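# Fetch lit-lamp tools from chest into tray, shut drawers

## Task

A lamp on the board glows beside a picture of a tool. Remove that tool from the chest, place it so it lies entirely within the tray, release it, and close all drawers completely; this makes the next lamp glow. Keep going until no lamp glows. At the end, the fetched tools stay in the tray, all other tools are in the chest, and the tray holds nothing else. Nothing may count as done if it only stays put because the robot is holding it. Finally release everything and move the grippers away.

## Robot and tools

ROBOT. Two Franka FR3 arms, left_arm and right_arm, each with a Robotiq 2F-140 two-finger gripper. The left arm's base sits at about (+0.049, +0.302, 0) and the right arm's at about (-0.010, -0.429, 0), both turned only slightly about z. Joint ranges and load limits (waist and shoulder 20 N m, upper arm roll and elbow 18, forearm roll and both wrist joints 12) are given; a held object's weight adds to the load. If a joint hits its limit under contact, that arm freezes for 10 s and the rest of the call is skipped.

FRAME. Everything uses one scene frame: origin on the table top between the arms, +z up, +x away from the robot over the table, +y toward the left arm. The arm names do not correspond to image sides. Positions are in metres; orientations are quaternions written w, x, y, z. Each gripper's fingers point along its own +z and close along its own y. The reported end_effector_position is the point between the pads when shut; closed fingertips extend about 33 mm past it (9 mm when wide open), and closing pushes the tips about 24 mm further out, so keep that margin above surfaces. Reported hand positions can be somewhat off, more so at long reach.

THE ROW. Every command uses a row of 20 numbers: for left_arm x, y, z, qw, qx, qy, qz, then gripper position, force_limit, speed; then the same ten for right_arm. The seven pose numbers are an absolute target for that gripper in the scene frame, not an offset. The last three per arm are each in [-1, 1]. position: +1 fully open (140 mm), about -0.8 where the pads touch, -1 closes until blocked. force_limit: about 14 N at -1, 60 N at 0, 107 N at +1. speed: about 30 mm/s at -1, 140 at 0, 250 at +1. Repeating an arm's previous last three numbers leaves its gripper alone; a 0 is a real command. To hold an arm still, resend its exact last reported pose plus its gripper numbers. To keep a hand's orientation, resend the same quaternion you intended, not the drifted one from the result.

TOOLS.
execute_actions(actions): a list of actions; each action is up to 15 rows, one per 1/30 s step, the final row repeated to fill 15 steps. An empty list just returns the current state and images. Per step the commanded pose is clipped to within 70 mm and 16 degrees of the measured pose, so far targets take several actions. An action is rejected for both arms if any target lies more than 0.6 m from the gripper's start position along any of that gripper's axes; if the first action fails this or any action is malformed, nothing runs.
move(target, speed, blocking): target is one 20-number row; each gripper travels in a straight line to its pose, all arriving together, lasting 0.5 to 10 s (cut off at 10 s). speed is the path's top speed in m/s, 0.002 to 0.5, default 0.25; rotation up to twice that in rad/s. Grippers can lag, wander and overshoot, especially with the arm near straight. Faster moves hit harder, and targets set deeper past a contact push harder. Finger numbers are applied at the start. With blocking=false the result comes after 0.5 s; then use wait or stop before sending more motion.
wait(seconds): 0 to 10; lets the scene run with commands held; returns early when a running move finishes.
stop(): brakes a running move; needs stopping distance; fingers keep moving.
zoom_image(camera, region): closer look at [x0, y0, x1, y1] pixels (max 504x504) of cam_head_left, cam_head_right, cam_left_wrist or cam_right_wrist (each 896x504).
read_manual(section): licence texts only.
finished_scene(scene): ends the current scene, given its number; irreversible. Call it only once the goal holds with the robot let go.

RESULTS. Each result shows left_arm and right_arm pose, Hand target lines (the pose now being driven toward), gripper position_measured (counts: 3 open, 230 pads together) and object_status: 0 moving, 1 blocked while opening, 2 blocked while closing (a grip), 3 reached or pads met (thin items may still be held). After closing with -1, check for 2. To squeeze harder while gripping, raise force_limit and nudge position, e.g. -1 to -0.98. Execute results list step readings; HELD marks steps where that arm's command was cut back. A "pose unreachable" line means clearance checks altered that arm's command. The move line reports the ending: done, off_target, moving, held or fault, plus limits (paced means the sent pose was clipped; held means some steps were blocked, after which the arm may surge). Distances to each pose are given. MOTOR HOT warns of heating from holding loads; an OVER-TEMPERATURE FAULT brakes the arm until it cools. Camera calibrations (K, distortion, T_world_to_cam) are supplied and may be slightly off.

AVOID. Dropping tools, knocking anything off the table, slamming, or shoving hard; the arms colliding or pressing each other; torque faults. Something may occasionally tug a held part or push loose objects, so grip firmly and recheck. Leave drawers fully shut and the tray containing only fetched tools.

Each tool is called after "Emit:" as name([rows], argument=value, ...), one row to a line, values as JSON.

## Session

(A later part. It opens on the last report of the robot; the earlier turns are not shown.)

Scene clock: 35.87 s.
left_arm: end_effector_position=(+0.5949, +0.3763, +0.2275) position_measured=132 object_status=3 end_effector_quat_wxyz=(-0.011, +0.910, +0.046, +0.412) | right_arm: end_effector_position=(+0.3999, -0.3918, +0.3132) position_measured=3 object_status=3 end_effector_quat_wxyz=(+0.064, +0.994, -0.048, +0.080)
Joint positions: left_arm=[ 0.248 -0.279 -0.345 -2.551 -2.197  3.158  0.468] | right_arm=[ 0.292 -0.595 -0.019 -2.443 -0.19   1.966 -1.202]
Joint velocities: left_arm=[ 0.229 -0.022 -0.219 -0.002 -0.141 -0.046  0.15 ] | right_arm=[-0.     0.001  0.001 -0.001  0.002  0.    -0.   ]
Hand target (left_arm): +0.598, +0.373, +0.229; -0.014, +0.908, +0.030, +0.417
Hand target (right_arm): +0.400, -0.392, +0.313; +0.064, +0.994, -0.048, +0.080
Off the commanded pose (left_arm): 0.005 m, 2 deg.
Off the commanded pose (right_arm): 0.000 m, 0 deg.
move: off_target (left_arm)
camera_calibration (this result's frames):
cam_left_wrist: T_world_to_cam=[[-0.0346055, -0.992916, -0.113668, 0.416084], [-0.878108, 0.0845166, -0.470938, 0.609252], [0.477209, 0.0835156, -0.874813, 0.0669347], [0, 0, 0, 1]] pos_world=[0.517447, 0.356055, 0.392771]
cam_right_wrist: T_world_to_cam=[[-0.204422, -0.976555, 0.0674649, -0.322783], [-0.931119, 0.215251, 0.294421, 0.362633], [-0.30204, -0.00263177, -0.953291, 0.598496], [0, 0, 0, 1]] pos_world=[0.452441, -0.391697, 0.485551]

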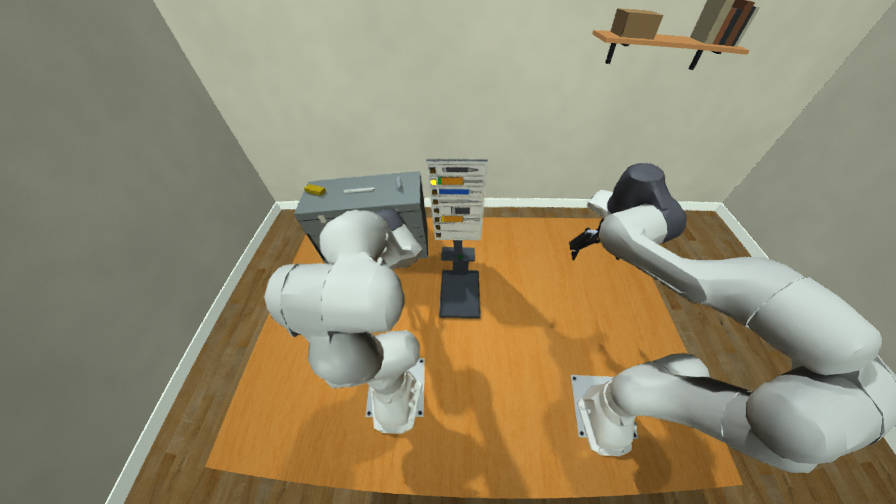

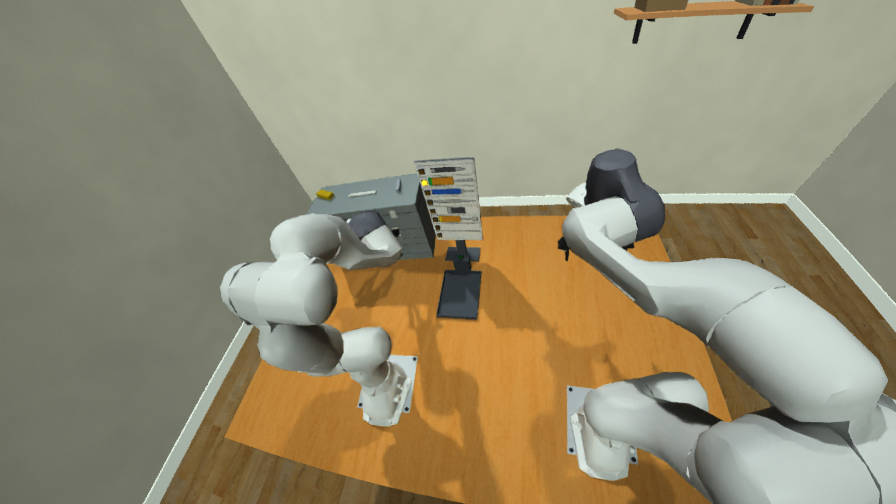

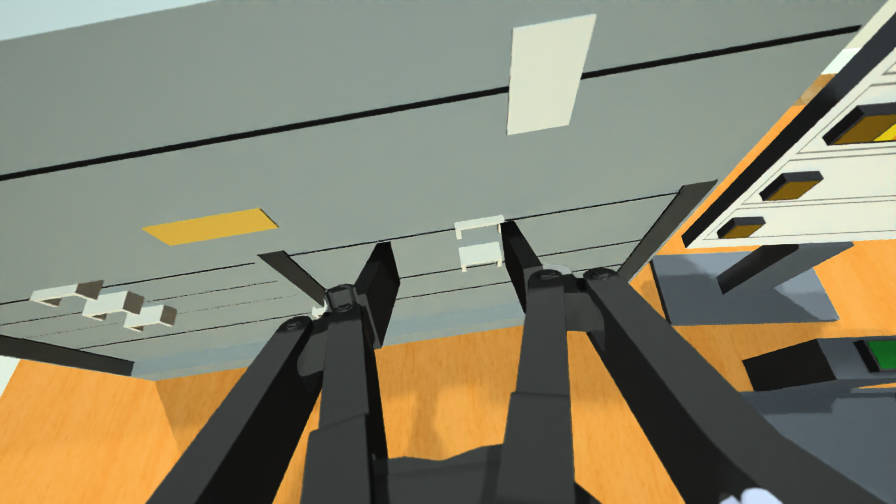

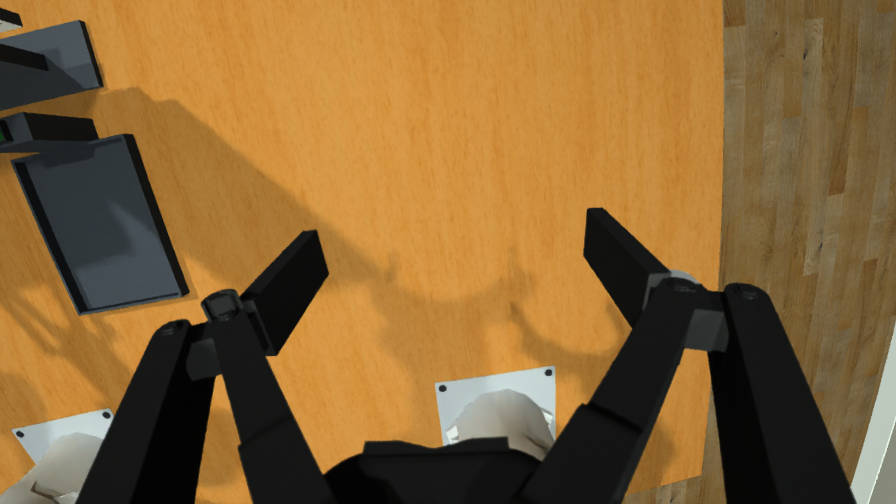

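Emit:
move(target=[0.606,0.358,0.231,-0.0119,0.939,0.0328,0.3418,-0.03,0.5,0,0.4,-0.392,0.313,0.064,0.994,-0.048,0.08,1,0,0], speed=0.08)

Emit:
move(target=[0.606,0.358,0.231,-0.0119,0.939,0.0328,0.3418,-1,0.5,0,0.4,-0.392,0.313,0.064,0.994,-0.048,0.08,1,0,0])

Emit:
move(target=[0.436,0.345,0.231,-0.0119,0.939,0.0328,0.3418,-1,0.5,0,0.4,-0.392,0.313,0.064,0.994,-0.048,0.08,1,0,0], speed=0.1)

Scene clock: 39.57 s.
left_arm: end_effector_position=(+0.6059, +0.3538, +0.2258) position_measured=132 object_status=3 end_effector_quat_wxyz=(-0.001, +0.939, +0.041, +0.341) | right_arm: end_effector_position=(+0.3999, -0.3918, +0.3132) position_measured=3 object_status=3 end_effector_quat_wxyz=(+0.064, +0.994, -0.048, +0.080)
Joint positions: left_arm=[-1.273 -0.317  1.041 -2.337 -2.135  3.572  0.564] | right_arm=[ 0.292 -0.595 -0.019 -2.443 -0.19   1.966 -1.202]
Joint velocities: left_arm=[-0.093 -0.037  0.081  0.017 -0.001  0.056  0.047] | right_arm=[ 0.001 -0.001  0.     0.001 -0.001 -0.     0.   ]
Hand target (left_arm): +0.605, +0.356, +0.226; -0.006, +0.940, +0.034, +0.339
Hand target (right_arm): +0.400, -0.392, +0.313; +0.064, +0.994, -0.048, +0.080
Off the commanded pose (left_arm): 0.007 m, 2 deg.
Off the commanded pose (right_arm): 0.000 m, 0 deg.
move: off_target (left_arm)
camera_calibration (this result's frames):
cam_left_wrist: T_world_to_cam=[[-0.067725, -0.994248, -0.0829765, 0.407487], [-0.93818, 0.0917607, -0.333765, 0.622831], [0.339459, 0.0552426, -0.938997, 0.169997], [0, 0, 0, 1]] pos_world=[0.554217, 0.338601, 0.401317]
cam_right_wrist: T_world_to_cam=[[-0.204422, -0.976555, 0.0674649, -0.322783], [-0.931119, 0.215251, 0.294421, 0.362633], [-0.30204, -0.00263178, -0.953291, 0.598496], [0, 0, 0, 1]] pos_world=[0.452441, -0.391697, 0.485551]

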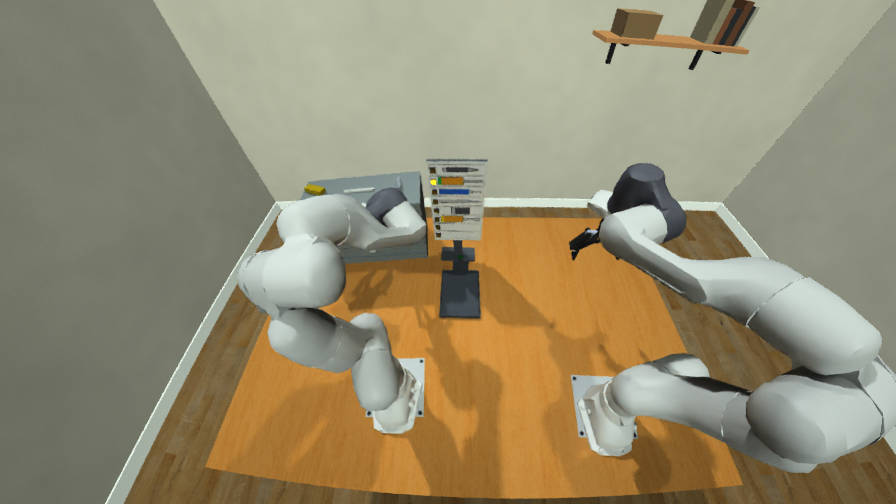

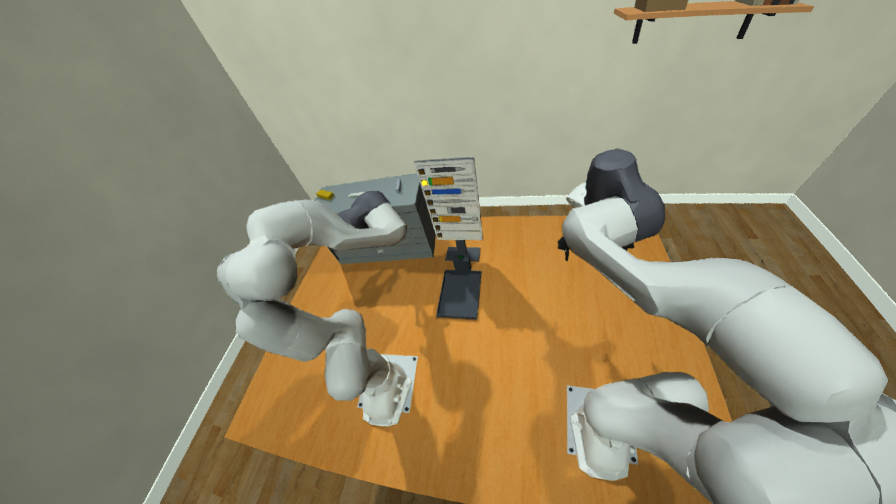

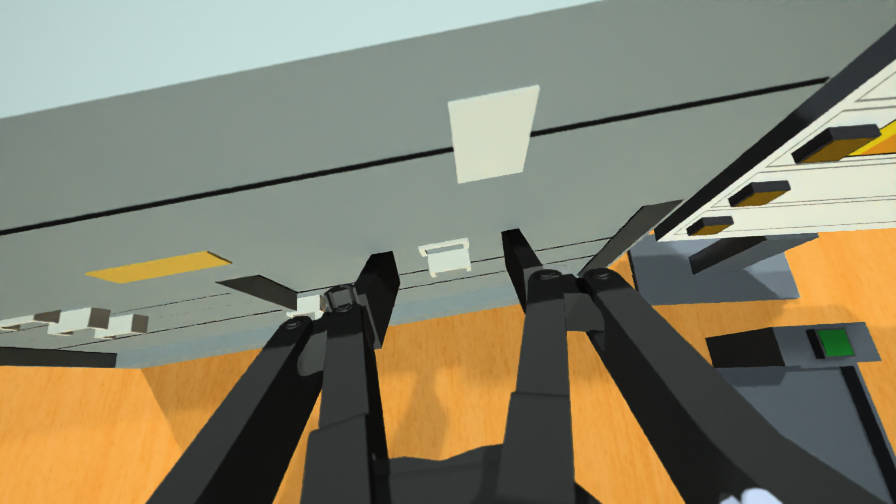

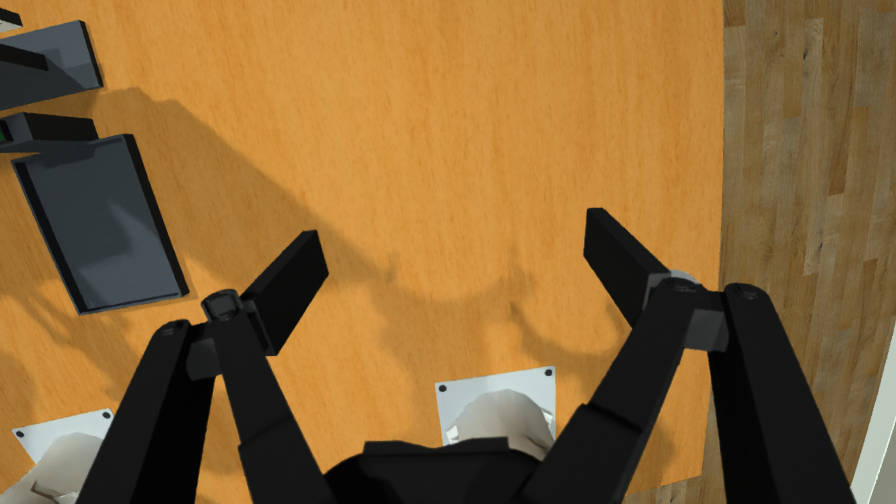

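Scene clock: 40.27 s.
left_arm: end_effector_position=(+0.6037, +0.3550, +0.2266) position_measured=195 object_status=2 end_effector_quat_wxyz=(-0.006, +0.940, +0.039, +0.339) | right_arm: end_effector_position=(+0.3999, -0.3918, +0.3132) position_measured=3 object_status=3 end_effector_quat_wxyz=(+0.064, +0.994, -0.048, +0.080)
Joint positions: left_arm=[-1.27  -0.318  1.033 -2.338 -2.132  3.585  0.566] | right_arm=[ 0.292 -0.595 -0.019 -2.443 -0.19   1.966 -1.202]
Joint velocities: left_arm=[ 0.001 -0.    -0.003 -0.    -0.     0.003  0.   ] | right_arm=[ 0.    -0.001 -0.001  0.    -0.001  0.001 -0.   ]
Hand target (left_arm): +0.606, +0.358, +0.231; -0.012, +0.939, +0.033, +0.342
Hand target (right_arm): +0.400, -0.392, +0.313; +0.064, +0.994, -0.048, +0.080
Off the commanded pose (left_arm): 0.006 m, 1 deg.
Off the commanded pose (right_arm): 0.000 m, 0 deg.
move: off_target (left_arm)
camera_calibration (this result's frames):
cam_left_wrist: T_world_to_cam=[[-0.0688308, -0.993166, -0.0942493, 0.411449], [-0.939822, 0.0962441, -0.327829, 0.619023], [0.334659, 0.0660129, -0.940024, 0.170704], [0, 0, 0, 1]] pos_world=[0.552964, 0.337792, 0.402178]
cam_right_wrist: T_world_to_cam=[[-0.204422, -0.976555, 0.067465, -0.322783], [-0.931119, 0.215251, 0.294421, 0.362633], [-0.30204, -0.00263183, -0.953291, 0.598496], [0, 0, 0, 1]] pos_world=[0.452441, -0.391697, 0.485551]

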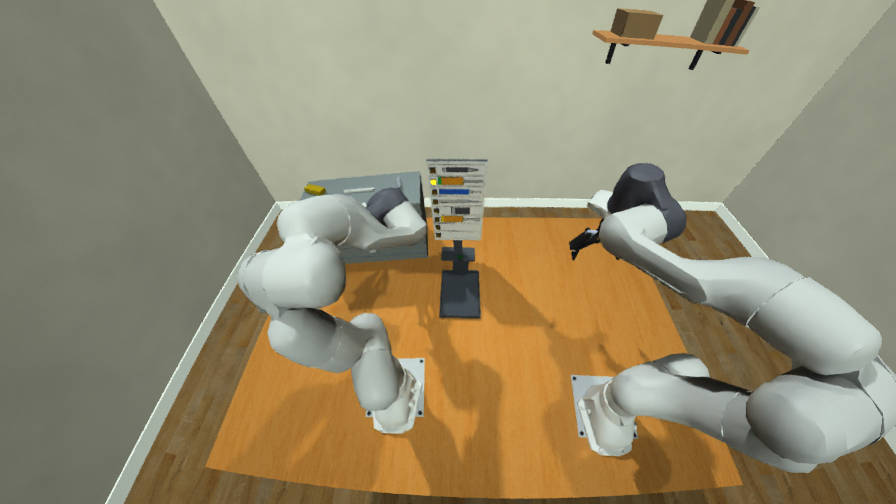

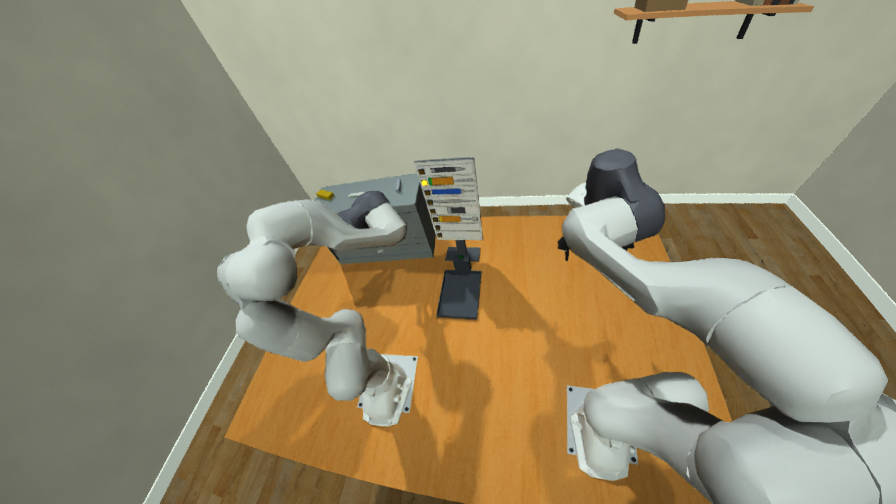

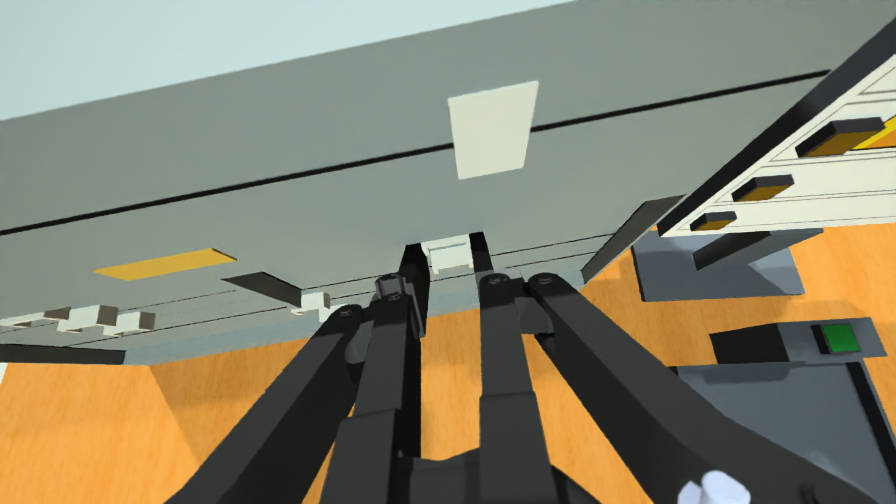

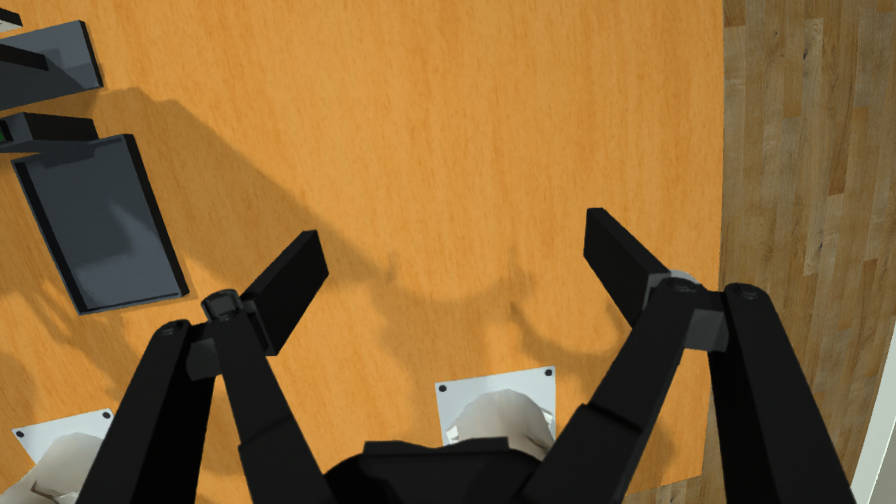

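Scene clock: 42.37 s.
left_arm: end_effector_position=(+0.4380, +0.3415, +0.2284) position_measured=195 object_status=2 end_effector_quat_wxyz=(-0.004, +0.938, +0.034, +0.344) | right_arm: end_effector_position=(+0.3999, -0.3918, +0.3132) position_measured=3 object_status=3 end_effector_quat_wxyz=(+0.064, +0.994, -0.048, +0.080)
Joint positions: left_arm=[-0.789 -0.808  0.396 -2.853 -2.082  3.762  0.383] | right_arm=[ 0.292 -0.595 -0.019 -2.443 -0.19   1.966 -1.202]
Joint velocities: left_arm=[ 0.    -0.004 -0.005 -0.001 -0.011  0.007  0.007] | right_arm=[ 0.    -0.     0.     0.001 -0.001 -0.    -0.001]
Hand target (left_arm): +0.437, +0.348, +0.233; -0.014, +0.938, +0.033, +0.346
Hand target (right_arm): +0.400, -0.392, +0.313; +0.064, +0.994, -0.048, +0.080
Off the commanded pose (left_arm): 0.005 m, 1 deg.
Off the commanded pose (right_arm): 0.000 m, 0 deg.
move: off_target (left_arm)
camera_calibration (this result's frames):
cam_left_wrist: T_world_to_cam=[[-0.0778881, -0.992504, -0.0941735, 0.390533], [-0.935051, 0.105493, -0.338454, 0.462359], [0.345852, 0.0616955, -0.936259, 0.224447], [0, 0, 0, 1]] pos_world=[0.385121, 0.324982, 0.403405]
cam_right_wrist: T_world_to_cam=[[-0.204422, -0.976555, 0.0674649, -0.322783], [-0.931119, 0.215251, 0.294421, 0.362633], [-0.30204, -0.0026318, -0.953292, 0.598496], [0, 0, 0, 1]] pos_world=[0.452441, -0.391697, 0.485551]

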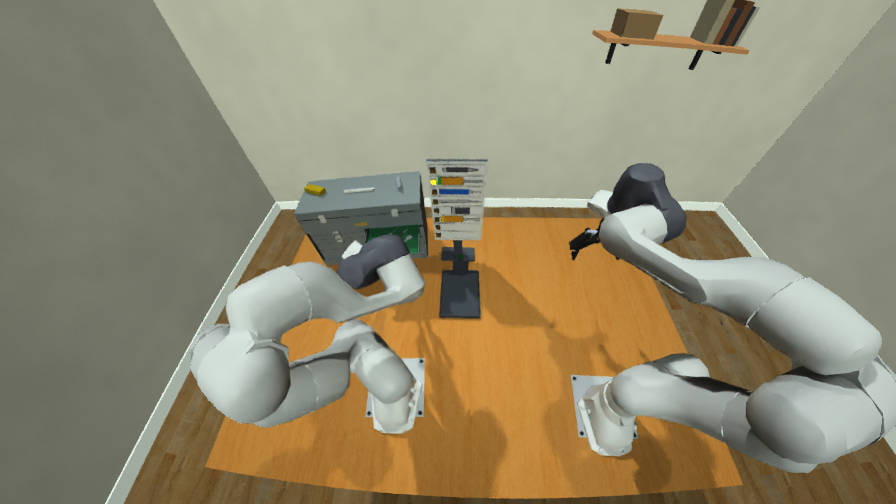

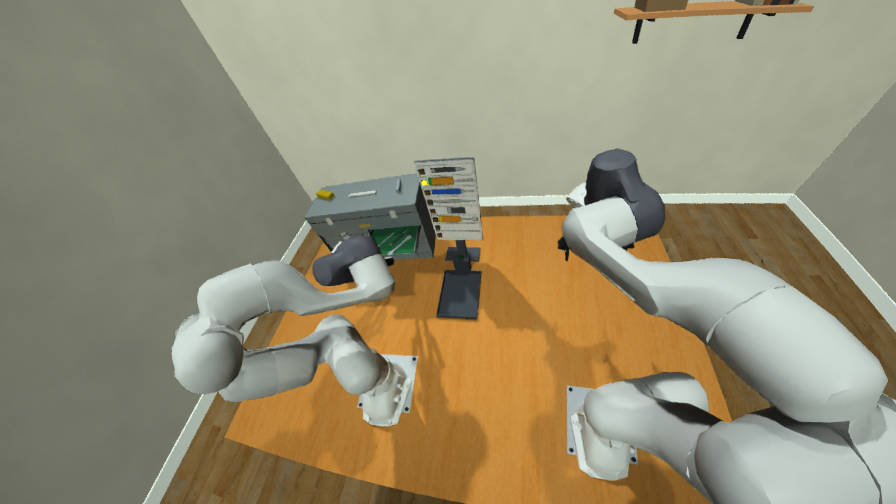

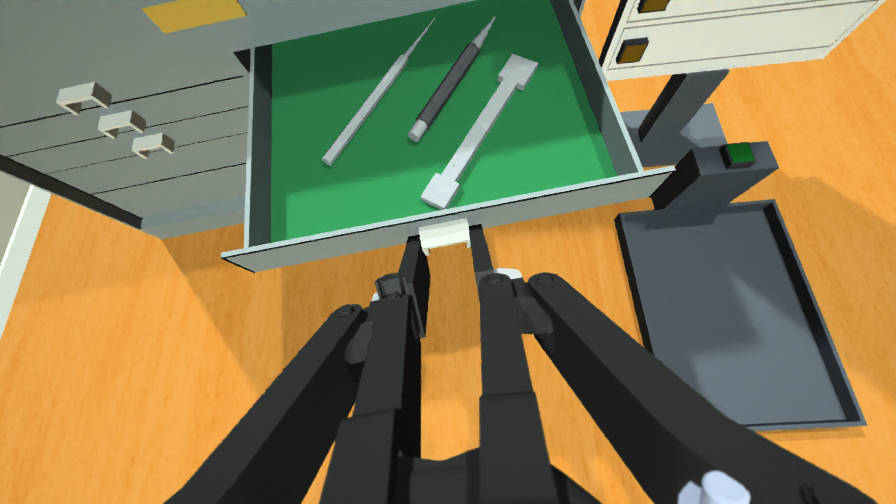

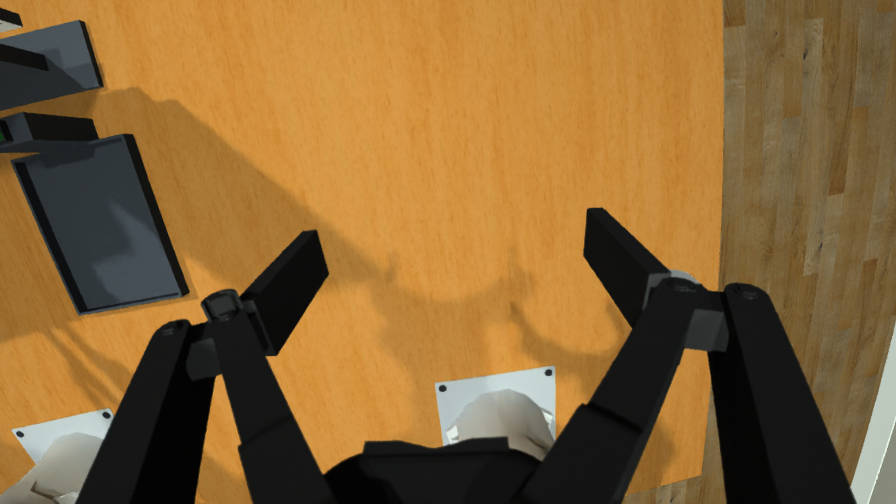

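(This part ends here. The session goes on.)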